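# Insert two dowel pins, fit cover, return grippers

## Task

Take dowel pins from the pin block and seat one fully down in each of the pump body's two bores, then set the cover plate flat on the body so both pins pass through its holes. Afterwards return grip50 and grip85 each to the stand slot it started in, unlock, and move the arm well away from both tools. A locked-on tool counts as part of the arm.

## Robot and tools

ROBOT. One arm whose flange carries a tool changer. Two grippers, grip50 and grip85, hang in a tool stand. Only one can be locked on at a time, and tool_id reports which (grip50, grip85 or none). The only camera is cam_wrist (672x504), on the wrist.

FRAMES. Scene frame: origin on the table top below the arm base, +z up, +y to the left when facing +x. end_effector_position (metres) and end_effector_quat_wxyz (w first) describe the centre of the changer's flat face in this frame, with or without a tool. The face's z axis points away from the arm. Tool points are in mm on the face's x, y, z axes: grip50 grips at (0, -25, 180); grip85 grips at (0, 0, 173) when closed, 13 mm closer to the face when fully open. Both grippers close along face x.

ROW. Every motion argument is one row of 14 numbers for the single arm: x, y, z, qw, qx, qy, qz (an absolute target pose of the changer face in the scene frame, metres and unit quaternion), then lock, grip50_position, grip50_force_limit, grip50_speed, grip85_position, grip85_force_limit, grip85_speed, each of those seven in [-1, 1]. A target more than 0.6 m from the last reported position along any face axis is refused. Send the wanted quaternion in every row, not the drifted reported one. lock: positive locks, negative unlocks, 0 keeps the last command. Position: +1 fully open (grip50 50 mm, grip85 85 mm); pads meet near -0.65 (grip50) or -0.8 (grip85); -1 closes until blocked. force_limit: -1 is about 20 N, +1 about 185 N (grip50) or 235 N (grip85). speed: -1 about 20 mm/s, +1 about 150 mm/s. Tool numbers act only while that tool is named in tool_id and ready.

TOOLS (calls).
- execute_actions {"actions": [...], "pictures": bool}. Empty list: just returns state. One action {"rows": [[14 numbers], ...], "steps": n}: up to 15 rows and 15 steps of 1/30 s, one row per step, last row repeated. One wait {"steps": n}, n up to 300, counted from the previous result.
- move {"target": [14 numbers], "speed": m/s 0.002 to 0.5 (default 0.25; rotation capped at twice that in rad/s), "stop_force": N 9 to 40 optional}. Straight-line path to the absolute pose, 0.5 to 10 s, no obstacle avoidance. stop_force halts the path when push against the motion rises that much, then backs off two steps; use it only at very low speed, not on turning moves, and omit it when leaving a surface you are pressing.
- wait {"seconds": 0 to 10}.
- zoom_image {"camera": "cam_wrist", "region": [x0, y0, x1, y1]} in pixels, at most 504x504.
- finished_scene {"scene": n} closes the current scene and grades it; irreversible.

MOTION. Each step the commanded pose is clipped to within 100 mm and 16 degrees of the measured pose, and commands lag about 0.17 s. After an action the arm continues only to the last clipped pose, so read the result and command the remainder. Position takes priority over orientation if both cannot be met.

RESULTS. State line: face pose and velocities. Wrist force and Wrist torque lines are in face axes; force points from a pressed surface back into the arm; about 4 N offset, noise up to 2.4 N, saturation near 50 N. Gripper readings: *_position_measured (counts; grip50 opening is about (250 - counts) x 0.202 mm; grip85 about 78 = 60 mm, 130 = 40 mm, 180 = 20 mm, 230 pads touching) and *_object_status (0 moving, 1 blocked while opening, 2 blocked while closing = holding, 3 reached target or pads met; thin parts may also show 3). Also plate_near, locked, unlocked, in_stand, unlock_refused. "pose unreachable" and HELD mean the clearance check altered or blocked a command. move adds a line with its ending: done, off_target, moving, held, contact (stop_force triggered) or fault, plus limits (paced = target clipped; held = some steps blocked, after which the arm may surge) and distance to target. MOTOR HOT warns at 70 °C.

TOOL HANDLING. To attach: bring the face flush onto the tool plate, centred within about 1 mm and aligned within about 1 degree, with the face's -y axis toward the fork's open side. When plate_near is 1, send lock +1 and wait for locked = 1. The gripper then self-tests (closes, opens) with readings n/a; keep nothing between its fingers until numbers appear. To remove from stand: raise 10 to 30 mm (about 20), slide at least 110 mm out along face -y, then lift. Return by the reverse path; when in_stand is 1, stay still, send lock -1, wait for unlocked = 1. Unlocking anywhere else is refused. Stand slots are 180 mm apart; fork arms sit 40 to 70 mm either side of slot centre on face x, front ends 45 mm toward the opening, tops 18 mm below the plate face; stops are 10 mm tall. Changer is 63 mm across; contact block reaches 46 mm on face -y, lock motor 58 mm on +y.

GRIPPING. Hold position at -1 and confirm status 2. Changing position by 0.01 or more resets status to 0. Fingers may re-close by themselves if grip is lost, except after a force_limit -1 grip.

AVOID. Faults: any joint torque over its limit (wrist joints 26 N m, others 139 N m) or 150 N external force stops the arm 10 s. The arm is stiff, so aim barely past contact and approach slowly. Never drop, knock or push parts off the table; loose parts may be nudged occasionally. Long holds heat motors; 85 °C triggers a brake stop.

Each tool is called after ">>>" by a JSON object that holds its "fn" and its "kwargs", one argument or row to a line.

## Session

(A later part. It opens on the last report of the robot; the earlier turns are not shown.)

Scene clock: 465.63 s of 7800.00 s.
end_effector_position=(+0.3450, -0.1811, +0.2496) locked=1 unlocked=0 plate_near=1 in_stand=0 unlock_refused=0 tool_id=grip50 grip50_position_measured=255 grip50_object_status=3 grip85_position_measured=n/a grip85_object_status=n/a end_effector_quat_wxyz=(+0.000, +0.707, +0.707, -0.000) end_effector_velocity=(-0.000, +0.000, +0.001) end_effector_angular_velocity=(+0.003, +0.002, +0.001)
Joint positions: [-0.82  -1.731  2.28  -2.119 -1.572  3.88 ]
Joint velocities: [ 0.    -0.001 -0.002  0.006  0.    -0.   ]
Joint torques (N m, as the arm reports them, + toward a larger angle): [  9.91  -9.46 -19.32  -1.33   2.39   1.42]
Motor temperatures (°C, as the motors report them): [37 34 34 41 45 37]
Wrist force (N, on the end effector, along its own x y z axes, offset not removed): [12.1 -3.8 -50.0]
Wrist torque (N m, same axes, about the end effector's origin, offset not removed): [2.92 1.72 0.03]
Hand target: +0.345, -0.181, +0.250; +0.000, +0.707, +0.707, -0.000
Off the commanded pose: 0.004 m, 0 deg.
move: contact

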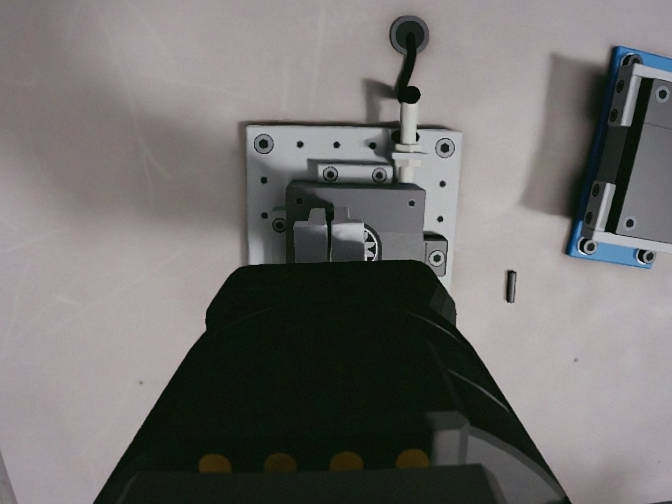

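>>> {"fn": "move", "kwargs": {
  "target": [0.3450,-0.1811,0.33,0,0.7071,0.7071,0,0,0,0,0,0,0,0],
  "speed": 0.1
}}

>>> {"fn": "move", "kwargs": {
  "target": [0.475,-0.0439,0.325,0,0.7296,0.6839,0,0,0,0,0,0,0,0],
  "speed": 0.25
}}

>>> {"fn": "move", "kwargs": {
  "target": [0.495,-0.0452,0.319,0,0.7296,0.6839,0,0,0,0,0,0,0,0],
  "speed": 0.03
}}

>>> {"fn": "move", "kwargs": {
  "target": [0.6228,-0.0534,0.319,0,0.7296,0.6839,0,0,0,0,0,0,0,0],
  "speed": 0.06
}}

>>> {"fn": "move", "kwargs": {
  "target": [0.6228,-0.0534,0.2975,0,0.7296,0.6839,0,0,0,0,0,0,0,0],
  "speed": 0.008,
  "stop_force": 12
}}

Scene clock: 470.80 s of 7800.00 s.
end_effector_position=(+0.3452, -0.1813, +0.3296) locked=1 unlocked=0 plate_near=1 in_stand=0 unlock_refused=0 tool_id=grip50 grip50_position_measured=152 grip50_object_status=3 grip85_position_measured=n/a grip85_object_status=n/a end_effector_quat_wxyz=(+0.000, +0.707, +0.707, -0.000) end_effector_velocity=(-0.001, +0.000, +0.002) end_effector_angular_velocity=(+0.003, +0.002, -0.000)
Joint positions: [-0.819 -1.826  2.127 -1.871 -1.571  3.881]
Joint velocities: [-0.001 -0.002 -0.004  0.01   0.    -0.   ]
Joint torques (N m, as the arm reports them, + toward a larger angle): [-11.14 -30.98 -38.59  -2.12   1.35  -1.73]
Motor temperatures (°C, as the motors report them): [37 34 34 41 45 37]
Wrist force (N, on the end effector, along its own x y z axes, offset not removed): [-0.4 1.1 0.5]
Wrist torque (N m, same axes, about the end effector's origin, offset not removed): [0.07 0.24 -0.10]
Hand target: +0.345, -0.181, +0.330; +0.000, +0.707, +0.707, -0.000
Off the commanded pose: 0.000 m, 0 deg.
After step 90, 0.83 s passed at rest.
move: done

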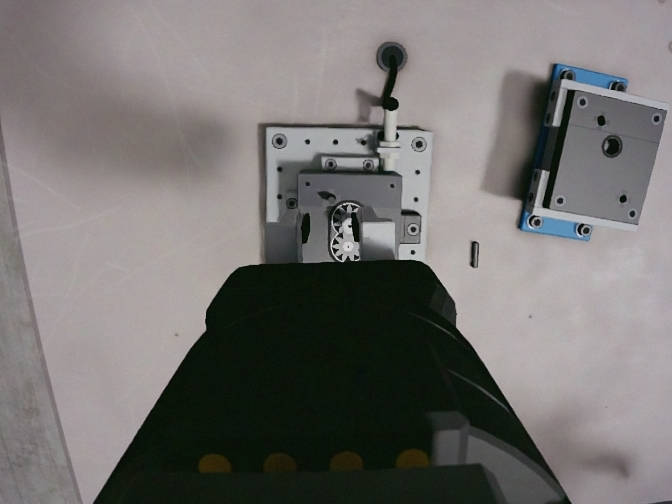

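Scene clock: 472.27 s of 7800.00 s.
end_effector_position=(+0.4745, -0.0441, +0.3249) locked=1 unlocked=0 plate_near=1 in_stand=0 unlock_refused=0 tool_id=grip50 grip50_position_measured=152 grip50_object_status=3 grip85_position_measured=n/a grip85_object_status=n/a end_effector_quat_wxyz=(-0.000, +0.730, +0.684, -0.001) end_effector_velocity=(+0.003, +0.001, -0.001) end_effector_angular_velocity=(+0.001, +0.003, -0.001)
Joint positions: [-0.363 -1.594  1.944 -1.919 -1.572  4.401]
Joint velocities: [ 0.005  0.008 -0.007  0.002 -0.     0.006]
Joint torques (N m, as the arm reports them, + toward a larger angle): [ 13.29 -20.7  -40.66  -2.32  -2.16   2.01]
Motor temperatures (°C, as the motors report them): [37 34 34 41 45 37]
Wrist force (N, on the end effector, along its own x y z axes, offset not removed): [2.5 -0.9 1.5]
Wrist torque (N m, same axes, about the end effector's origin, offset not removed): [-0.21 0.00 -0.02]
Hand target: +0.475, -0.044, +0.325; -0.000, +0.730, +0.684, -0.001
Off the commanded pose: 0.001 m, 0 deg.
move: done

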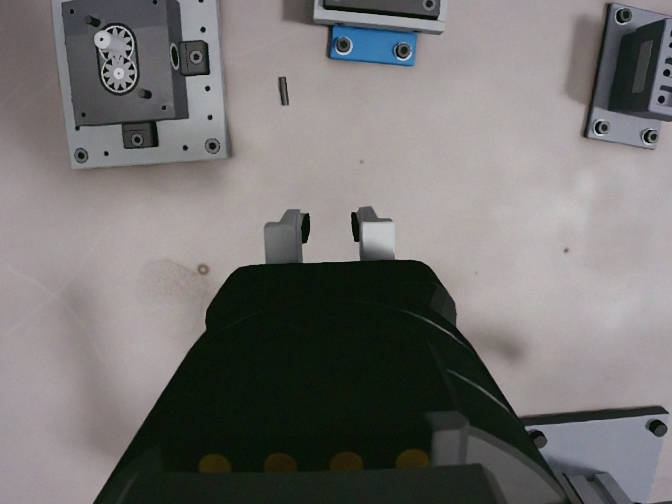

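Scene clock: 473.33 s of 7800.00 s.
end_effector_position=(+0.4947, -0.0452, +0.3191) locked=1 unlocked=0 plate_near=1 in_stand=0 unlock_refused=0 tool_id=grip50 grip50_position_measured=152 grip50_object_status=3 grip85_position_measured=n/a grip85_object_status=n/a end_effector_quat_wxyz=(-0.000, +0.730, +0.684, -0.000) end_effector_velocity=(+0.003, -0.001, -0.002) end_effector_angular_velocity=(+0.001, +0.003, -0.001)
Joint positions: [-0.351 -1.54   1.906 -1.936 -1.571  4.414]
Joint velocities: [ 0.001  0.009 -0.005 -0.001 -0.     0.002]
Joint torques (N m, as the arm reports them, + toward a larger angle): [ 12.23 -23.64 -38.94  -5.72   2.27   1.93]
Motor temperatures (°C, as the motors report them): [37 34 34 41 45 37]
Wrist force (N, on the end effector, along its own x y z axes, offset not removed): [-0.5 0.7 1.8]
Wrist torque (N m, same axes, about the end effector's origin, offset not removed): [0.00 0.18 -0.06]
Hand target: +0.495, -0.045, +0.319; +0.000, +0.730, +0.684, -0.000
Off the commanded pose: 0.000 m, 0 deg.
move: done

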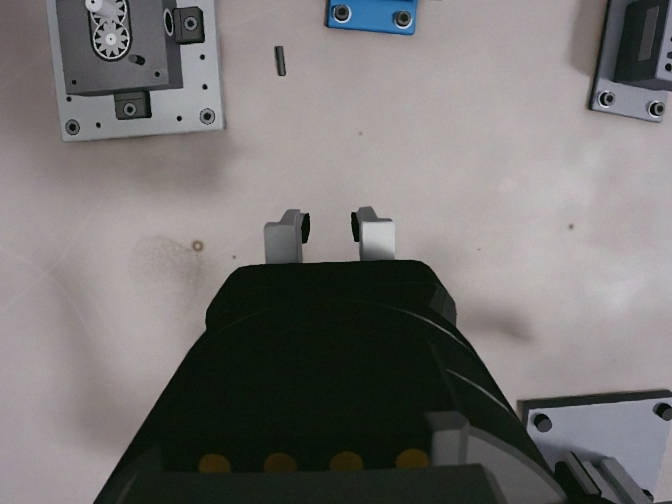

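Scene clock: 475.93 s of 7800.00 s.
end_effector_position=(+0.6225, -0.0534, +0.3188) locked=1 unlocked=0 plate_near=1 in_stand=0 unlock_refused=0 tool_id=grip50 grip50_position_measured=152 grip50_object_status=3 grip85_position_measured=n/a grip85_object_status=n/a end_effector_quat_wxyz=(+0.000, +0.730, +0.684, -0.000) end_effector_velocity=(+0.002, -0.001, -0.000) end_effector_angular_velocity=(-0.001, +0.002, -0.001)
Joint positions: [-0.288 -1.242  1.548 -1.876 -1.571  4.477]
Joint velocities: [ 0.     0.006 -0.008  0.003 -0.001  0.001]
Joint torques (N m, as the arm reports them, + toward a larger angle): [ 11.5  -38.78 -40.98  -1.98  -2.08   2.14]
Motor temperatures (°C, as the motors report them): [37 34 34 41 45 37]
Wrist force (N, on the end effector, along its own x y z axes, offset not removed): [-1.1 1.2 1.9]
Wrist torque (N m, same axes, about the end effector's origin, offset not removed): [0.09 0.10 -0.23]
Hand target: +0.623, -0.053, +0.319; +0.000, +0.730, +0.684, -0.000
Off the commanded pose: 0.000 m, 0 deg.
move: done

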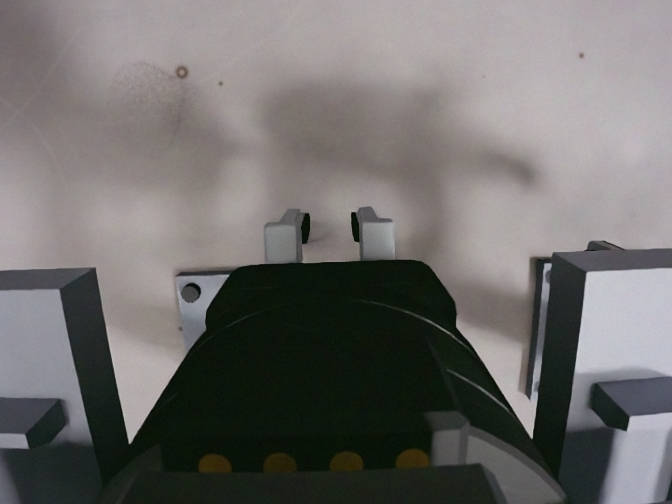

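Scene clock: 478.80 s of 7800.00 s.
end_effector_position=(+0.6228, -0.0534, +0.2990) locked=1 unlocked=0 plate_near=1 in_stand=1 unlock_refused=0 tool_id=grip50 grip50_position_measured=152 grip50_object_status=3 grip85_position_measured=n/a grip85_object_status=n/a end_effector_quat_wxyz=(+0.000, +0.730, +0.684, +0.000) end_effector_velocity=(-0.001, -0.000, -0.000) end_effector_angular_velocity=(+0.003, +0.009, -0.001)
Joint positions: [-0.288 -1.226  1.58  -1.924 -1.571  4.477]
Joint velocities: [-0.001  0.001 -0.003  0.012  0.     0.001]
Joint torques (N m, as the arm reports them, + toward a larger angle): [  4.18 -32.69 -23.53   0.85  -1.69  -0.06]
Motor temperatures (°C, as the motors report them): [37 34 34 41 45 37]
Wrist force (N, on the end effector, along its own x y z axes, offset not removed): [0.2 4.5 -40.1]
Wrist torque (N m, same axes, about the end effector's origin, offset not removed): [0.62 2.50 0.00]
Hand target: +0.623, -0.053, +0.299; +0.000, +0.730, +0.684, +0.000
Off the commanded pose: 0.002 m, 0 deg.
move: contact

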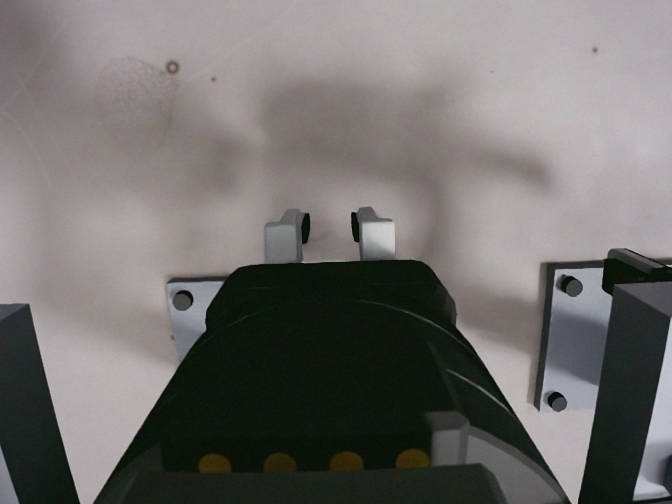

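>>> {"fn": "execute_actions", "kwargs": {
  "actions": [
    {"rows":[[0.6228,-0.0534,0.2993,0,0.7296,0.6839,0,-1,0,0,0,0,0,0]],"steps":15}
  ],
  "pictures": false
}}

>>> {"fn": "execute_actions", "kwargs": {
  "actions": [
    {"rows":[[0.6228,-0.0534,0.2993,0,0.7296,0.6839,0,-1,0,0,0,0,0,0]],"steps":15}
  ],
  "pictures": false
}}

Scene clock: 493.63 s of 7800.00 s.
end_effector_position=(+0.6228, -0.0534, +0.2994) locked=0 unlocked=0 plate_near=1 in_stand=1 unlock_refused=0 tool_id=none grip50_position_measured=n/a grip50_object_status=n/a grip85_position_measured=n/a grip85_object_status=n/a end_effector_quat_wxyz=(+0.000, +0.730, +0.684, +0.000) end_effector_velocity=(-0.000, +0.000, -0.001) end_effector_angular_velocity=(+0.000, +0.001, -0.000)
Joint positions: [-0.288 -1.226  1.579 -1.923 -1.571  4.477]
Joint velocities: [-0.     0.001  0.001 -0.001  0.     0.   ]
Joint torques (N m, as the arm reports them, + toward a larger angle): [  8.29 -30.01 -32.81  -4.79   1.35   0.84]
Motor temperatures (°C, as the motors report them): [37 34 34 41 45 37]
Wrist force (N, on the end effector, along its own x y z axes, offset not removed): [2.1 -2.5 1.2]
Wrist torque (N m, same axes, about the end effector's origin, offset not removed): [0.03 -0.06 -0.17]
Hand target: +0.623, -0.053, +0.299; +0.000, +0.730, +0.684, -0.000
Off the commanded pose: 0.000 m, 0 deg.
Steps of this call (steps 1 to 90: nothing new was sent; then 11.33 s passed at rest; steps 91 to 105: all 15 steps of this action). Readings (end_effector_position | what the end effector reports):
91: (+0.6227, -0.0534, +0.2994) | locked=1 unlocked=0 plate_near=1 in_stand=1 unlock_refused=0 tool_id=grip50 grip50_position_measured=152 grip50_object_status=3 grip85_position_measured=n/a grip85_object_status=n/a
92: (+0.6227, -0.0534, +0.2994) | locked=1 unlocked=0 plate_near=1 in_stand=1 unlock_refused=0 tool_id=grip50 grip50_position_measured=152 grip50_object_status=3 grip85_position_measured=n/a grip85_object_status=n/a
94: (+0.6227, -0.0534, +0.2994) | locked=1 unlocked=0 plate_near=1 in_stand=1 unlock_refused=0 tool_id=grip50 grip50_position_measured=152 grip50_object_status=3 grip85_position_measured=n/a grip85_object_status=n/a
98: (+0.6227, -0.0534, +0.2994) | locked=0 unlocked=0 plate_near=1 in_stand=1 unlock_refused=0 tool_id=none grip50_position_measured=n/a grip50_object_status=n/a grip85_position_measured=n/a grip85_object_status=n/a
105: the state above

Scene clock: 494.13 s of 7800.00 s.
end_effector_position=(+0.6228, -0.0534, +0.2993) locked=0 unlocked=1 plate_near=1 in_stand=1 unlock_refused=0 tool_id=none grip50_position_measured=n/a grip50_object_status=n/a grip85_position_measured=n/a grip85_object_status=n/a end_effector_quat_wxyz=(+0.000, +0.730, +0.684, -0.000) end_effector_velocity=(+0.001, -0.000, -0.001) end_effector_angular_velocity=(+0.001, +0.002, -0.001)
Joint positions: [-0.288 -1.226  1.579 -1.923 -1.571  4.477]
Joint velocities: [-0.     0.002 -0.001  0.     0.     0.001]
Joint torques (N m, as the arm reports them, + toward a larger angle): [ 12.14 -29.86 -33.9   -4.61   2.14   1.71]
Motor temperatures (°C, as the motors report them): [37 34 34 41 45 37]
Wrist force (N, on the end effector, along its own x y z axes, offset not removed): [1.0 -0.4 2.0]
Wrist torque (N m, same axes, about the end effector's origin, offset not removed): [-0.06 0.05 -0.20]
Hand target: +0.623, -0.053, +0.299; +0.000, +0.730, +0.684, -0.000
Off the commanded pose: 0.000 m, 0 deg.
Steps of this call (steps 1 to 15: all 15 steps of this action). Readings (end_effector_position | what the end effector reports):
1: (+0.6228, -0.0534, +0.2994) | locked=0 unlocked=0 plate_near=1 in_stand=1 unlock_refused=0 tool_id=none grip50_position_measured=n/a grip50_object_status=n/a grip85_position_measured=n/a grip85_object_status=n/a
2: (+0.6228, -0.0534, +0.2994) | locked=0 unlocked=0 plate_near=1 in_stand=1 unlock_refused=0 tool_id=none grip50_position_measured=n/a grip50_object_status=n/a grip85_position_measured=n/a grip85_object_status=n/a
4: (+0.6228, -0.0534, +0.2993) | locked=0 unlocked=0 plate_near=1 in_stand=1 unlock_refused=0 tool_id=none grip50_position_measured=n/a grip50_object_status=n/a grip85_position_measured=n/a grip85_object_status=n/a
8: (+0.6228, -0.0534, +0.2993) | locked=0 unlocked=0 plate_near=1 in_stand=1 unlock_refused=0 tool_id=none grip50_position_measured=n/a grip50_object_status=n/a grip85_position_measured=n/a grip85_object_status=n/a
15: the state above

>>> {"fn": "move", "kwargs": {
  "target": [0.6228,-0.0534,0.40,0,0.7296,0.6839,0,0,0,0,0,0,0,0],
  "speed": 0.15
}}

>>> {"fn": "move", "kwargs": {
  "target": [0.6344,0.1262,0.40,0,0.7296,0.6839,0,0,0,0,0,0,0,0],
  "speed": 0.2
}}

>>> {"fn": "move", "kwargs": {
  "target": [0.6344,0.1262,0.39,0,0.7296,0.6839,0,0,0,0,0,0,0,0],
  "speed": 0.01
}}

Scene clock: 499.13 s of 7800.00 s.
end_effector_position=(+0.6230, -0.0534, +0.3999) locked=0 unlocked=1 plate_near=0 in_stand=0 unlock_refused=0 tool_id=none grip50_position_measured=n/a grip50_object_status=n/a grip85_position_measured=n/a grip85_object_status=n/a end_effector_quat_wxyz=(+0.000, +0.730, +0.684, +0.000) end_effector_velocity=(-0.000, -0.000, +0.003) end_effector_angular_velocity=(+0.000, +0.000, -0.001)
Joint positions: [-0.288 -1.28   1.388 -1.678 -1.571  4.477]
Joint velocities: [-0.001 -0.002 -0.005  0.007  0.     0.   ]
Joint torques (N m, as the arm reports them, + toward a larger angle): [ -0.12 -28.1  -35.24  -1.07  -1.86  -1.01]
Motor temperatures (°C, as the motors report them): [37 34 34 41 45 37]
Wrist force (N, on the end effector, along its own x y z axes, offset not removed): [0.1 -1.2 3.0]
Wrist torque (N m, same axes, about the end effector's origin, offset not removed): [-0.13 0.07 -0.11]
Hand target: +0.623, -0.053, +0.400; +0.000, +0.730, +0.684, +0.000
Off the commanded pose: 0.000 m, 0 deg.
After step 90, 0.73 s passed at rest.
move: done

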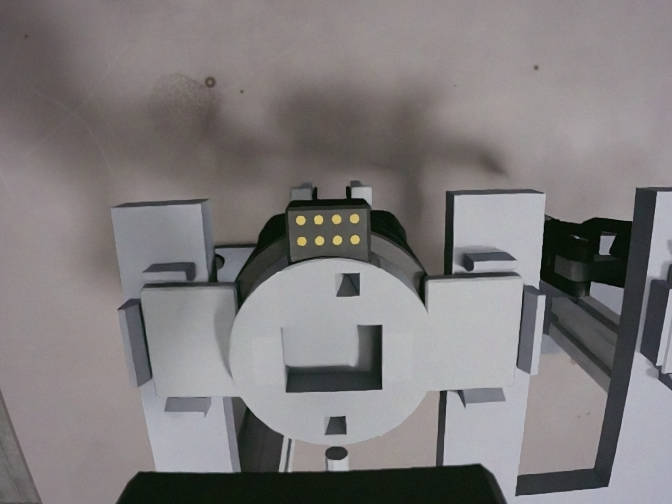

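Scene clock: 500.67 s of 7800.00 s.
end_effector_position=(+0.6342, +0.1258, +0.4000) locked=0 unlocked=1 plate_near=0 in_stand=0 unlock_refused=0 tool_id=none grip50_position_measured=n/a grip50_object_status=n/a grip85_position_measured=n/a grip85_object_status=n/a end_effector_quat_wxyz=(+0.000, +0.730, +0.684, -0.001) end_effector_velocity=(+0.000, +0.003, +0.001) end_effector_angular_velocity=(-0.001, -0.001, -0.001)
Joint positions: [ 0.    -1.227  1.317 -1.658 -1.571  4.765]
Joint velocities: [ 0.004  0.002 -0.004  0.002 -0.001  0.005]
Joint torques (N m, as the arm reports them, + toward a larger angle): [ 11.92 -31.93 -33.21  -0.83  -2.08   1.94]
Motor temperatures (°C, as the motors report them): [37 34 34 41 45 37]
Wrist force (N, on the end effector, along its own x y z axes, offset not removed): [1.0 1.5 1.1]
Wrist torque (N m, same axes, about the end effector's origin, offset not removed): [-0.02 -0.04 -0.22]
Hand target: +0.634, +0.126, +0.400; +0.000, +0.730, +0.684, -0.001
Off the commanded pose: 0.000 m, 0 deg.
move: done

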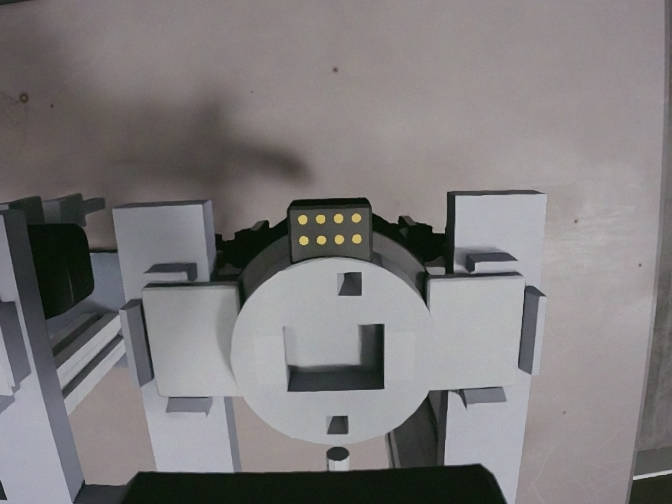

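Scene clock: 501.90 s of 7800.00 s.
end_effector_position=(+0.6344, +0.1261, +0.3903) locked=0 unlocked=1 plate_near=0 in_stand=0 unlock_refused=0 tool_id=none grip50_position_measured=n/a grip50_object_status=n/a grip85_position_measured=n/a grip85_object_status=n/a end_effector_quat_wxyz=(-0.000, +0.730, +0.684, -0.000) end_effector_velocity=(+0.000, +0.000, -0.001) end_effector_angular_velocity=(+0.001, -0.003, -0.000)
Joint positions: [ 0.001 -1.225  1.338 -1.683 -1.571  4.766]
Joint velocities: [ 0.    -0.     0.004 -0.007  0.001  0.001]
Joint torques (N m, as the arm reports them, + toward a larger angle): [ 11.46 -31.69 -16.78  -4.78   2.65   1.96]
Motor temperatures (°C, as the motors report them): [37 34 34 41 45 37]
Wrist force (N, on the end effector, along its own x y z axes, offset not removed): [0.8 -1.3 0.9]
Wrist torque (N m, same axes, about the end effector's origin, offset not removed): [-0.10 0.05 0.02]
Hand target: +0.634, +0.126, +0.390; -0.000, +0.730, +0.684, -0.000
Off the commanded pose: 0.000 m, 0 deg.
move: done

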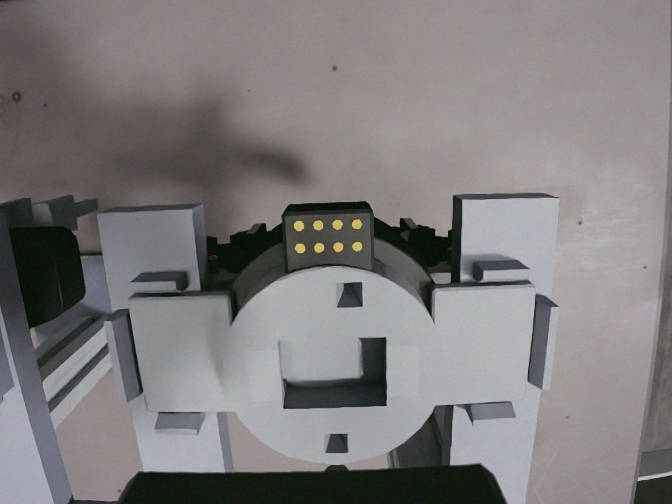

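>>> {"fn": "move", "kwargs": {
  "target": [0.6344,0.1263,0.315,0,0.7296,0.6839,0,0,0,0,0,0,0,0],
  "speed": 0.1
}}

>>> {"fn": "move", "kwargs": {
  "target": [0.6344,0.1263,0.296,0,0.7296,0.6839,0,0,0,0,0,0,0,0],
  "speed": 0.006,
  "stop_force": 10
}}

Scene clock: 506.17 s of 7800.00 s.
end_effector_position=(+0.6342, +0.1263, +0.3154) locked=0 unlocked=1 plate_near=0 in_stand=0 unlock_refused=0 tool_id=none grip50_position_measured=n/a grip50_object_status=n/a grip85_position_measured=n/a grip85_object_status=n/a end_effector_quat_wxyz=(-0.000, +0.730, +0.684, -0.000) end_effector_velocity=(+0.000, +0.000, -0.002) end_effector_angular_velocity=(-0.000, -0.003, +0.001)
Joint positions: [ 0.001 -1.189  1.484 -1.864 -1.57   4.766]
Joint velocities: [ 0.     0.001  0.004 -0.009 -0.    -0.001]
Joint torques (N m, as the arm reports them, + toward a larger angle): [ 10.97 -31.29 -15.25  -4.51  -0.88   1.85]
Motor temperatures (°C, as the motors report them): [37 34 34 41 45 37]
Wrist force (N, on the end effector, along its own x y z axes, offset not removed): [1.1 -1.9 2.6]
Wrist torque (N m, same axes, about the end effector's origin, offset not removed): [-0.15 -0.10 -0.13]
Hand target: +0.634, +0.126, +0.315; -0.000, +0.730, +0.684, -0.000
Off the commanded pose: 0.000 m, 0 deg.
move: done

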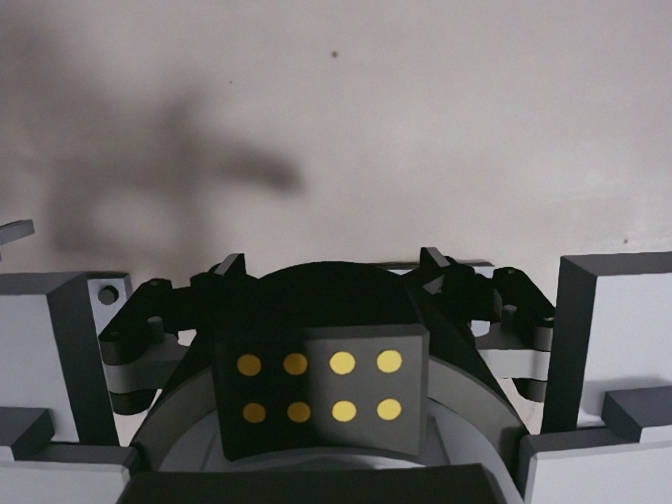

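Scene clock: 509.30 s of 7800.00 s.
end_effector_position=(+0.6343, +0.1263, +0.2989) locked=0 unlocked=1 plate_near=1 in_stand=1 unlock_refused=0 tool_id=none grip50_position_measured=n/a grip50_object_status=n/a grip85_position_measured=n/a grip85_object_status=n/a end_effector_quat_wxyz=(+0.000, +0.730, +0.684, +0.000) end_effector_velocity=(-0.000, +0.000, +0.001) end_effector_angular_velocity=(+0.000, +0.004, +0.000)
Joint positions: [ 0.001 -1.177  1.511 -1.903 -1.57   4.766]
Joint velocities: [-0.    -0.001 -0.004  0.008  0.    -0.   ]
Joint torques (N m, as the arm reports them, + toward a larger angle): [ 10.88 -27.51 -20.47   0.94  -0.96   1.86]
Motor temperatures (°C, as the motors report them): [37 34 34 41 45 37]
Wrist force (N, on the end effector, along its own x y z axes, offset not removed): [-4.5 -2.4 -30.9]
Wrist torque (N m, same axes, about the end effector's origin, offset not removed): [0.71 0.90 -0.10]
Hand target: +0.634, +0.126, +0.299; +0.000, +0.730, +0.684, +0.000
Off the commanded pose: 0.003 m, 0 deg.
move: contact

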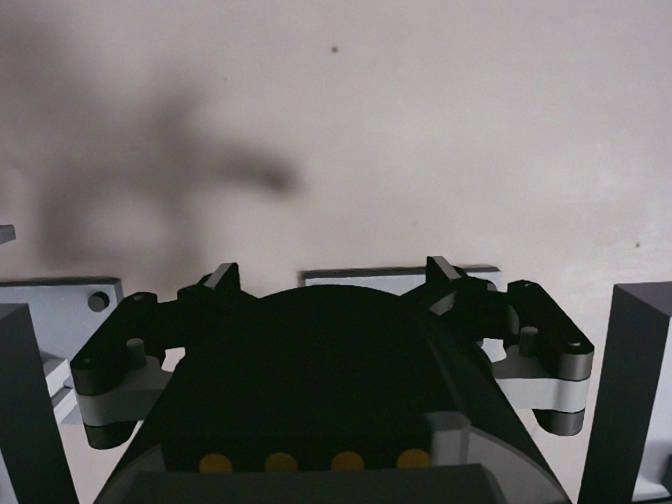

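>>> {"fn": "execute_actions", "kwargs": {
  "actions": [
    {"rows":[[0.6343,0.1263,0.2991,0,0.7296,0.6839,0,1,0,0,0,1,0,0]],"steps":15}
  ],
  "pictures": false
}}

>>> {"fn": "execute_actions", "kwargs": {
  "actions": [
    {"rows":[[0.6343,0.1263,0.2991,0,0.7296,0.6839,0,1,0,0,0,1,0,0]],"steps":15}
  ],
  "pictures": false
}}

>>> {"fn": "execute_actions", "kwargs": {
  "actions": [
    {"rows":[[0.6343,0.1263,0.2991,0,0.7296,0.6839,0,1,0,0,0,1,0,0]],"steps":6}
  ],
  "pictures": false
}}

>>> {"fn": "move", "kwargs": {
  "target": [0.6343,0.1263,0.319,0,0.7296,0.6839,0,0,0,0,0,1,0,0],
  "speed": 0.03
}}

>>> {"fn": "move", "kwargs": {
  "target": [0.5066,0.1346,0.319,0,0.7296,0.6839,0,0,0,0,0,1,0,0],
  "speed": 0.06
}}

Scene clock: 516.07 s of 7800.00 s.
end_effector_position=(+0.6343, +0.1263, +0.2992) locked=0 unlocked=0 plate_near=1 in_stand=1 unlock_refused=0 tool_id=none grip50_position_measured=n/a grip50_object_status=n/a grip85_position_measured=n/a grip85_object_status=n/a end_effector_quat_wxyz=(+0.000, +0.730, +0.684, +0.000) end_effector_velocity=(+0.000, +0.000, -0.000) end_effector_angular_velocity=(-0.000, -0.000, +0.001)
Joint positions: [ 0.001 -1.177  1.51  -1.903 -1.57   4.766]
Joint velocities: [ 0.     0.001 -0.001 -0.001 -0.    -0.001]
Joint torques (N m, as the arm reports them, + toward a larger angle): [ 10.34 -44.12  -9.64  -3.78  -0.76  -0.68]
Motor temperatures (°C, as the motors report them): [37 34 34 41 45 37]
Wrist force (N, on the end effector, along its own x y z axes, offset not removed): [0.9 1.5 -6.9]
Wrist torque (N m, same axes, about the end effector's origin, offset not removed): [0.28 0.36 -0.13]
Hand target: +0.634, +0.126, +0.299; +0.000, +0.730, +0.684, +0.000
Off the commanded pose: 0.000 m, 0 deg.
Steps of this call (steps 1 to 90: nothing new was sent; then 3.27 s passed at rest; steps 91 to 105: all 15 steps of this action). Readings (end_effector_position | what the end effector reports):
91: (+0.6343, +0.1263, +0.2992) | locked=0 unlocked=0 plate_near=1 in_stand=1 unlock_refused=0 tool_id=none grip50_position_measured=n/a grip50_object_status=n/a grip85_position_measured=n/a grip85_object_status=n/a
92: (+0.6343, +0.1263, +0.2992) | locked=0 unlocked=0 plate_near=1 in_stand=1 unlock_refused=0 tool_id=none grip50_position_measured=n/a grip50_object_status=n/a grip85_position_measured=n/a grip85_object_status=n/a
94: (+0.6343, +0.1263, +0.2992) | locked=0 unlocked=0 plate_near=1 in_stand=1 unlock_refused=0 tool_id=none grip50_position_measured=n/a grip50_object_status=n/a grip85_position_measured=n/a grip85_object_status=n/a
98: (+0.6343, +0.1263, +0.2992) | locked=0 unlocked=0 plate_near=1 in_stand=1 unlock_refused=0 tool_id=none grip50_position_measured=n/a grip50_object_status=n/a grip85_position_measured=n/a grip85_object_status=n/a
105: the state above

Scene clock: 516.57 s of 7800.00 s.
end_effector_position=(+0.6343, +0.1263, +0.2992) locked=1 unlocked=0 plate_near=1 in_stand=1 unlock_refused=0 tool_id=grip85 grip50_position_measured=n/a grip50_object_status=n/a grip85_position_measured=n/a grip85_object_status=n/a end_effector_quat_wxyz=(+0.000, +0.730, +0.684, +0.000) end_effector_velocity=(-0.000, -0.000, +0.001) end_effector_angular_velocity=(+0.000, -0.001, -0.001)
Joint positions: [ 0.001 -1.177  1.51  -1.903 -1.57   4.766]
Joint velocities: [-0.001 -0.001 -0.     0.     0.     0.   ]
Joint torques (N m, as the arm reports them, + toward a larger angle): [  8.68 -44.72 -14.54  -3.16  -0.68  -1.17]
Motor temperatures (°C, as the motors report them): [37 34 34 41 45 37]
Wrist force (N, on the end effector, along its own x y z axes, offset not removed): [0.9 3.1 -22.5]
Wrist torque (N m, same axes, about the end effector's origin, offset not removed): [0.50 1.50 -0.07]
Hand target: +0.634, +0.126, +0.299; +0.000, +0.730, +0.684, +0.000
Off the commanded pose: 0.000 m, 0 deg.
Steps of this call (steps 1 to 15: all 15 steps of this action). Readings (end_effector_position | what the end effector reports):
1: (+0.6343, +0.1263, +0.2992) | locked=0 unlocked=0 plate_near=1 in_stand=1 unlock_refused=0 tool_id=none grip50_position_measured=n/a grip50_object_status=n/a grip85_position_measured=n/a grip85_object_status=n/a
2: (+0.6343, +0.1263, +0.2992) | locked=0 unlocked=0 plate_near=1 in_stand=1 unlock_refused=0 tool_id=none grip50_position_measured=n/a grip50_object_status=n/a grip85_position_measured=n/a grip85_object_status=n/a
4: (+0.6343, +0.1263, +0.2991) | locked=0 unlocked=0 plate_near=1 in_stand=1 unlock_refused=0 tool_id=none grip50_position_measured=n/a grip50_object_status=n/a grip85_position_measured=n/a grip85_object_status=n/a
8: (+0.6343, +0.1263, +0.2991) | locked=0 unlocked=0 plate_near=1 in_stand=1 unlock_refused=0 tool_id=none grip50_position_measured=n/a grip50_object_status=n/a grip85_position_measured=n/a grip85_object_status=n/a
15: the state above

Scene clock: 516.77 s of 7800.00 s.
end_effector_position=(+0.6343, +0.1263, +0.2992) locked=1 unlocked=0 plate_near=1 in_stand=1 unlock_refused=0 tool_id=grip85 grip50_position_measured=n/a grip50_object_status=n/a grip85_position_measured=n/a grip85_object_status=n/a end_effector_quat_wxyz=(+0.000, +0.730, +0.684, +0.000) end_effector_velocity=(-0.000, +0.000, +0.000) end_effector_angular_velocity=(+0.000, -0.000, +0.000)
Joint positions: [ 0.001 -1.177  1.51  -1.903 -1.57   4.766]
Joint velocities: [ 0.    -0.001  0.     0.     0.    -0.   ]
Joint torques (N m, as the arm reports them, + toward a larger angle): [  8.23 -40.65 -13.31  -2.32  -0.91  -1.21]
Motor temperatures (°C, as the motors report them): [37 34 34 41 45 37]
Wrist force (N, on the end effector, along its own x y z axes, offset not removed): [-0.4 0.9 -23.7]
Wrist torque (N m, same axes, about the end effector's origin, offset not removed): [0.42 1.64 -0.07]
Hand target: +0.634, +0.126, +0.299; +0.000, +0.730, +0.684, +0.000
Off the commanded pose: 0.000 m, 0 deg.
Steps of this call (steps 1 to 6: all 6 steps of this action). Readings (end_effector_position | what the end effector reports):
1: (+0.6343, +0.1263, +0.2992) | locked=1 unlocked=0 plate_near=1 in_stand=1 unlock_refused=0 tool_id=grip85 grip50_position_measured=n/a grip50_object_status=n/a grip85_position_measured=n/a grip85_object_status=n/a
2: (+0.6343, +0.1263, +0.2992) | locked=1 unlocked=0 plate_near=1 in_stand=1 unlock_refused=0 tool_id=grip85 grip50_position_measured=n/a grip50_object_status=n/a grip85_position_measured=n/a grip85_object_status=n/a
4: (+0.6343, +0.1263, +0.2992) | locked=1 unlocked=0 plate_near=1 in_stand=1 unlock_refused=0 tool_id=grip85 grip50_position_measured=n/a grip50_object_status=n/a grip85_position_measured=n/a grip85_object_status=n/a
6: the state above

Scene clock: 518.03 s of 7800.00 s.
end_effector_position=(+0.6343, +0.1263, +0.3187) locked=1 unlocked=0 plate_near=1 in_stand=0 unlock_refused=0 tool_id=grip85 grip50_position_measured=n/a grip50_object_status=n/a grip85_position_measured=n/a grip85_object_status=n/a end_effector_quat_wxyz=(+0.000, +0.730, +0.684, +0.000) end_effector_velocity=(+0.000, -0.000, +0.002) end_effector_angular_velocity=(-0.000, +0.001, -0.001)
Joint positions: [ 0.001 -1.191  1.478 -1.856 -1.57   4.766]
Joint velocities: [-0.    -0.001 -0.005  0.007 -0.     0.   ]
Joint torques (N m, as the arm reports them, + toward a larger angle): [  3.78 -62.29 -39.72  -2.2   -0.28  -1.73]
Motor temperatures (°C, as the motors report them): [37 34 34 41 45 37]
Wrist force (N, on the end effector, along its own x y z axes, offset not removed): [2.7 0.5 4.8]
Wrist torque (N m, same axes, about the end effector's origin, offset not removed): [-0.04 -0.16 -0.32]
Hand target: +0.634, +0.126, +0.319; +0.000, +0.730, +0.684, +0.000
Off the commanded pose: 0.000 m, 0 deg.
move: done

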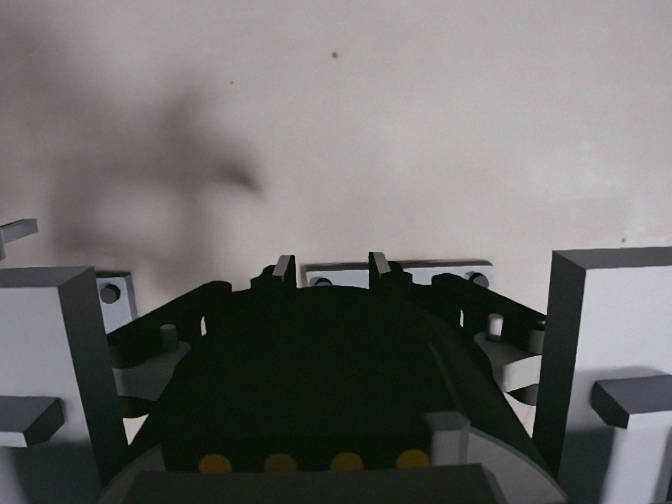

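Scene clock: 520.63 s of 7800.00 s.
end_effector_position=(+0.5069, +0.1346, +0.3192) locked=1 unlocked=0 plate_near=1 in_stand=0 unlock_refused=0 tool_id=grip85 grip50_position_measured=n/a grip50_object_status=n/a grip85_position_measured=3 grip85_object_status=3 end_effector_quat_wxyz=(+0.000, +0.730, +0.684, -0.000) end_effector_velocity=(-0.002, +0.000, +0.001) end_effector_angular_velocity=(-0.000, -0.002, +0.001)
Joint positions: [ 0.014 -1.474  1.835 -1.93  -1.571  4.779]
Joint velocities: [ 0.001 -0.006  0.005 -0.001 -0.    -0.   ]
Joint torques (N m, as the arm reports them, + toward a larger angle): [ 12.07 -44.45 -19.1   -5.87  -1.33   2.  ]
Motor temperatures (°C, as the motors report them): [37 34 34 41 45 37]
Wrist force (N, on the end effector, along its own x y z axes, offset not removed): [0.8 1.6 3.2]
Wrist torque (N m, same axes, about the end effector's origin, offset not removed): [-0.01 0.02 -0.06]
Hand target: +0.507, +0.135, +0.319; +0.000, +0.730, +0.684, -0.000
Off the commanded pose: 0.000 m, 0 deg.
move: done

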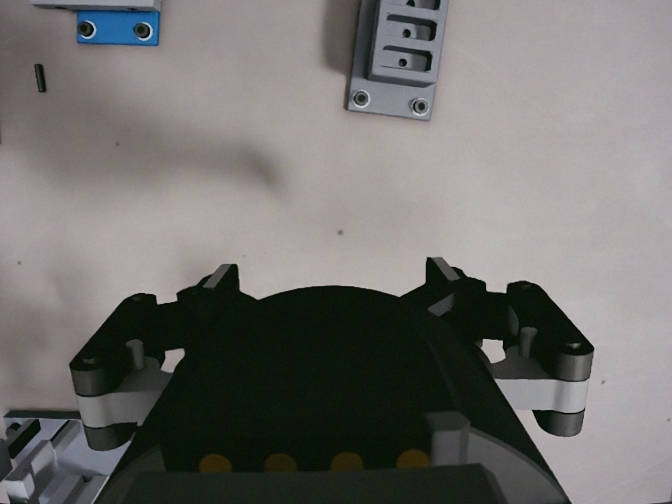

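>>> {"fn": "move", "kwargs": {
  "target": [0.36,-0.005,0.37,0,0.7071,0.7071,0,0,0,0,0,1,0,0],
  "speed": 0.2
}}

>>> {"fn": "move", "kwargs": {
  "target": [0.36,-0.005,0.36,0,0.7071,0.7071,0,0,0,0,0,1,0,0],
  "speed": 0.01
}}

>>> {"fn": "zoom_image", "kwargs": {
  "camera": "cam_wrist",
  "region": [186,20,486,260]
}}

Scene clock: 526.23 s of 7800.00 s.
end_effector_position=(+0.3605, -0.0047, +0.3701) locked=1 unlocked=0 plate_near=1 in_stand=0 unlock_refused=0 tool_id=grip85 grip50_position_measured=n/a grip50_object_status=n/a grip85_position_measured=3 grip85_object_status=3 end_effector_quat_wxyz=(-0.000, +0.707, +0.707, +0.001) end_effector_velocity=(-0.002, -0.002, +0.001) end_effector_angular_velocity=(+0.001, -0.002, +0.002)
Joint positions: [-0.38  -1.935  2.093 -1.727 -1.57   4.32 ]
Joint velocities: [-0.008 -0.006  0.001  0.004  0.002 -0.01 ]
Joint torques (N m, as the arm reports them, + toward a larger angle): [-10.03 -24.98 -20.26  -2.31   2.32  -1.49]
Motor temperatures (°C, as the motors report them): [37 34 34 41 45 37]
Wrist force (N, on the end effector, along its own x y z axes, offset not removed): [1.5 -0.3 1.6]
Wrist torque (N m, same axes, about the end effector's origin, offset not removed): [-0.03 0.12 -0.25]
Hand target: +0.360, -0.005, +0.370; -0.000, +0.707, +0.707, +0.001
Off the commanded pose: 0.001 m, 0 deg.
After step 90, 0.87 s passed at rest.
move: done

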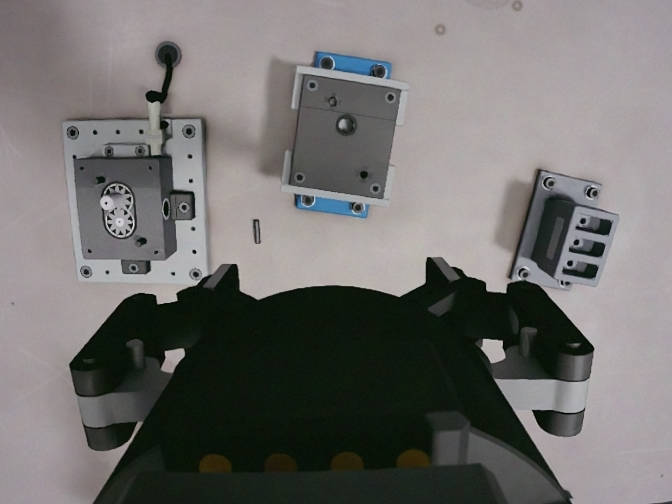

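Scene clock: 527.47 s of 7800.00 s.
end_effector_position=(+0.3600, -0.0050, +0.3603) locked=1 unlocked=0 plate_near=1 in_stand=0 unlock_refused=0 tool_id=grip85 grip50_position_measured=n/a grip50_object_status=n/a grip85_position_measured=3 grip85_object_status=3 end_effector_quat_wxyz=(-0.000, +0.707, +0.707, +0.000) end_effector_velocity=(-0.000, +0.000, -0.003) end_effector_angular_velocity=(+0.000, +0.001, +0.001)
Joint positions: [-0.381 -1.932  2.116 -1.754 -1.571  4.32 ]
Joint velocities: [ 0.     0.002  0.007 -0.008 -0.    -0.001]
Joint torques (N m, as the arm reports them, + toward a larger angle): [-12.3   -2.58 -21.64  -5.85  -2.25  -1.55]
Motor temperatures (°C, as the motors report them): [37 34 34 41 45 37]
Wrist force (N, on the end effector, along its own x y z axes, offset not removed): [2.8 1.2 2.3]
Wrist torque (N m, same axes, about the end effector's origin, offset not removed): [-0.07 0.02 -0.05]
Hand target: +0.360, -0.005, +0.360; -0.000, +0.707, +0.707, +0.000
Off the commanded pose: 0.000 m, 0 deg.
move: done

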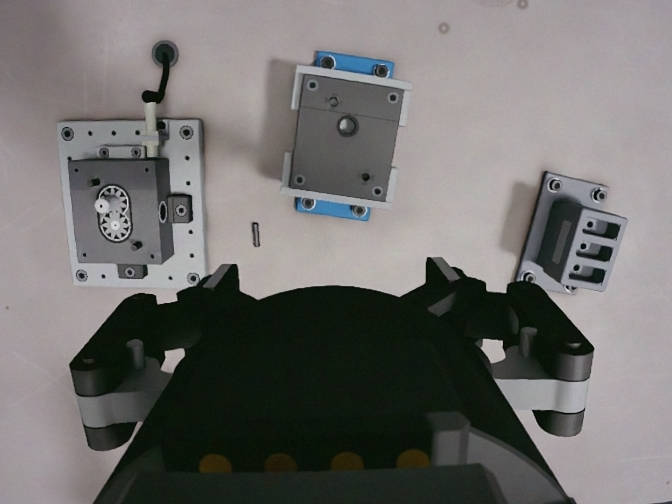

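Region (186, 20, 486, 260) of cam_wrist's 672x504 image, scaled by 1.680, with more detail than that image has; it fills the top 403 rows of this view, and the rest is white.

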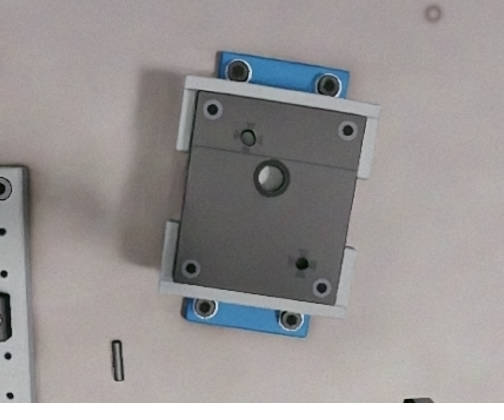

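>>> {"fn": "move", "kwargs": {
  "target": [0.3455,-0.006,0.33,0,0.7744,0.6327,0,0,0,0,0,1,0,0],
  "speed": 0.05
}}

>>> {"fn": "move", "kwargs": {
  "target": [0.3455,-0.006,0.325,0,0.7744,0.6327,0,0,0,0,0,1,0,0],
  "speed": 0.008
}}

>>> {"fn": "zoom_image", "kwargs": {
  "camera": "cam_wrist",
  "region": [206,40,456,270]
}}

Scene clock: 543.70 s of 7800.00 s.
end_effector_position=(+0.3456, -0.0060, +0.3303) locked=1 unlocked=0 plate_near=1 in_stand=0 unlock_refused=0 tool_id=grip85 grip50_position_measured=n/a grip50_object_status=n/a grip85_position_measured=3 grip85_object_status=3 end_effector_quat_wxyz=(-0.000, +0.774, +0.633, +0.000) end_effector_velocity=(-0.001, +0.000, -0.002) end_effector_angular_velocity=(-0.001, -0.002, -0.016)
Joint positions: [-0.401 -1.957  2.209 -1.822 -1.571  4.498]
Joint velocities: [-0.001 -0.003  0.007 -0.006  0.     0.015]
Joint torques (N m, as the arm reports them, + toward a larger angle): [-11.61 -25.15 -19.66  -5.67   1.86   2.07]
Motor temperatures (°C, as the motors report them): [37 34 34 41 45 37]
Wrist force (N, on the end effector, along its own x y z axes, offset not removed): [0.5 -1.5 1.4]
Wrist torque (N m, same axes, about the end effector's origin, offset not removed): [-0.31 0.10 -0.09]
Hand target: +0.345, -0.006, +0.330; -0.000, +0.774, +0.633, +0.000
Off the commanded pose: 0.000 m, 0 deg.
After step 90, 10.93 s passed at rest.
move: done

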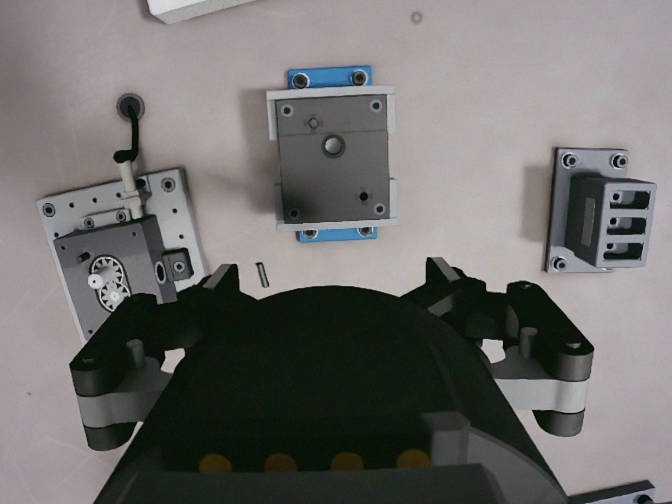

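Scene clock: 544.60 s of 7800.00 s.
end_effector_position=(+0.3455, -0.0060, +0.3253) locked=1 unlocked=0 plate_near=1 in_stand=0 unlock_refused=0 tool_id=grip85 grip50_position_measured=n/a grip50_object_status=n/a grip85_position_measured=3 grip85_object_status=3 end_effector_quat_wxyz=(-0.000, +0.774, +0.633, +0.000) end_effector_velocity=(-0.000, -0.000, -0.003) end_effector_angular_velocity=(-0.001, +0.001, -0.001)
Joint positions: [-0.401 -1.953  2.22  -1.837 -1.571  4.5  ]
Joint velocities: [-0.     0.001  0.006 -0.007 -0.001  0.   ]
Joint torques (N m, as the arm reports them, + toward a larger angle): [-12.2   -3.85 -20.9   -5.79  -2.19   1.93]
Motor temperatures (°C, as the motors report them): [37 34 34 41 45 37]
Wrist force (N, on the end effector, along its own x y z axes, offset not removed): [3.2 1.4 -0.9]
Wrist torque (N m, same axes, about the end effector's origin, offset not removed): [-0.02 0.00 -0.26]
Hand target: +0.345, -0.006, +0.325; -0.000, +0.774, +0.633, -0.000
Off the commanded pose: 0.000 m, 0 deg.
move: done

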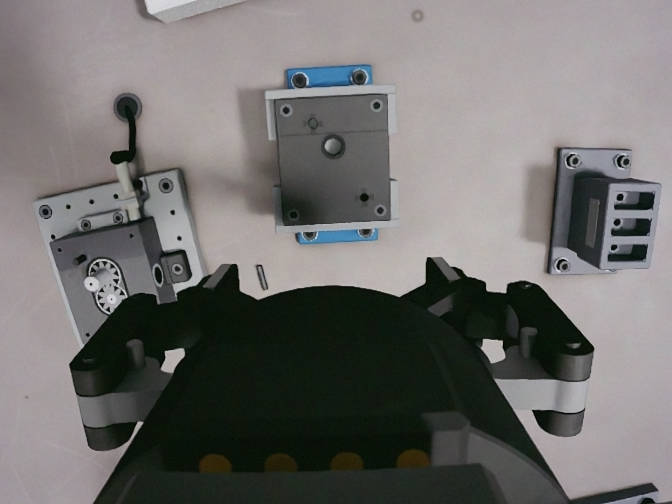

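Region (206, 40, 456, 270) of cam_wrist's 672x504 image, scaled by 2.016, with more detail than that image has; it fills the top 464 rows of this view, and the rest is white.

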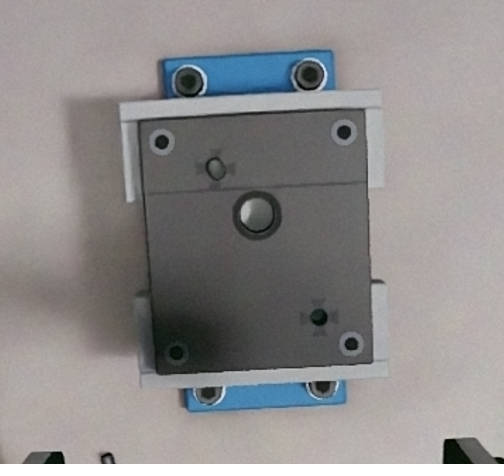

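>>> {"fn": "move", "kwargs": {
  "target": [0.3213,0.0029,0.325,0,0.7655,0.6434,0,0,0,0,0,1,0,0],
  "speed": 0.008
}}

>>> {"fn": "zoom_image", "kwargs": {
  "camera": "cam_wrist",
  "region": [231,100,431,300]
}}

Scene clock: 559.47 s of 7800.00 s.
end_effector_position=(+0.3216, +0.0028, +0.3250) locked=1 unlocked=0 plate_near=1 in_stand=0 unlock_refused=0 tool_id=grip85 grip50_position_measured=n/a grip50_object_status=n/a grip85_position_measured=3 grip85_object_status=3 end_effector_quat_wxyz=(+0.000, +0.766, +0.643, +0.000) end_effector_velocity=(-0.002, +0.001, -0.000) end_effector_angular_velocity=(+0.000, +0.000, +0.002)
Joint positions: [-0.406 -2.029  2.262 -1.803 -1.571  4.467]
Joint velocities: [-0.    -0.007  0.004  0.004  0.    -0.002]
Joint torques (N m, as the arm reports them, + toward a larger angle): [-11.91 -20.25 -21.6   -2.44  -1.16  -1.81]
Motor temperatures (°C, as the motors report them): [37 34 34 41 45 37]
Wrist force (N, on the end effector, along its own x y z axes, offset not removed): [0.4 2.8 3.5]
Wrist torque (N m, same axes, about the end effector's origin, offset not removed): [0.24 0.02 -0.04]
Hand target: +0.321, +0.003, +0.325; -0.000, +0.766, +0.643, +0.000
Off the commanded pose: 0.000 m, 0 deg.
After step 90, 8.43 s passed at rest.
move: done

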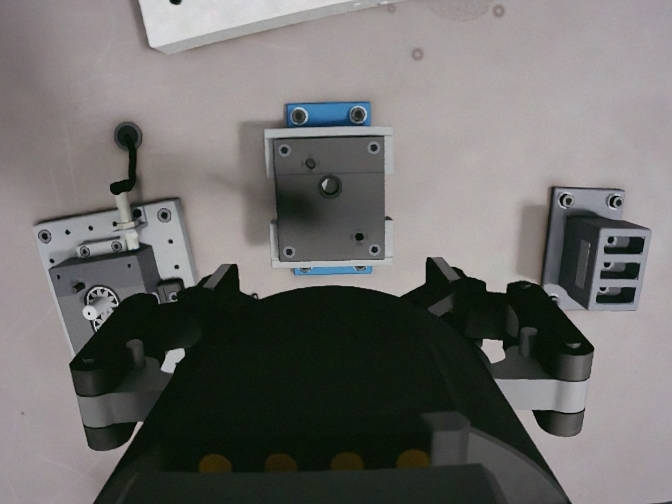

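Region (231, 100, 431, 300) of cam_wrist's 672x504 image, scaled by 2.520, with more detail than that image has.

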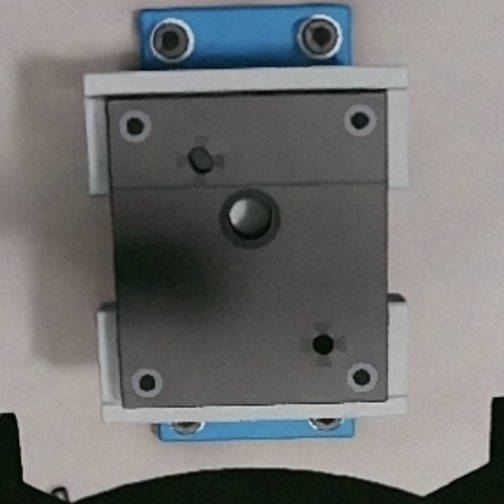

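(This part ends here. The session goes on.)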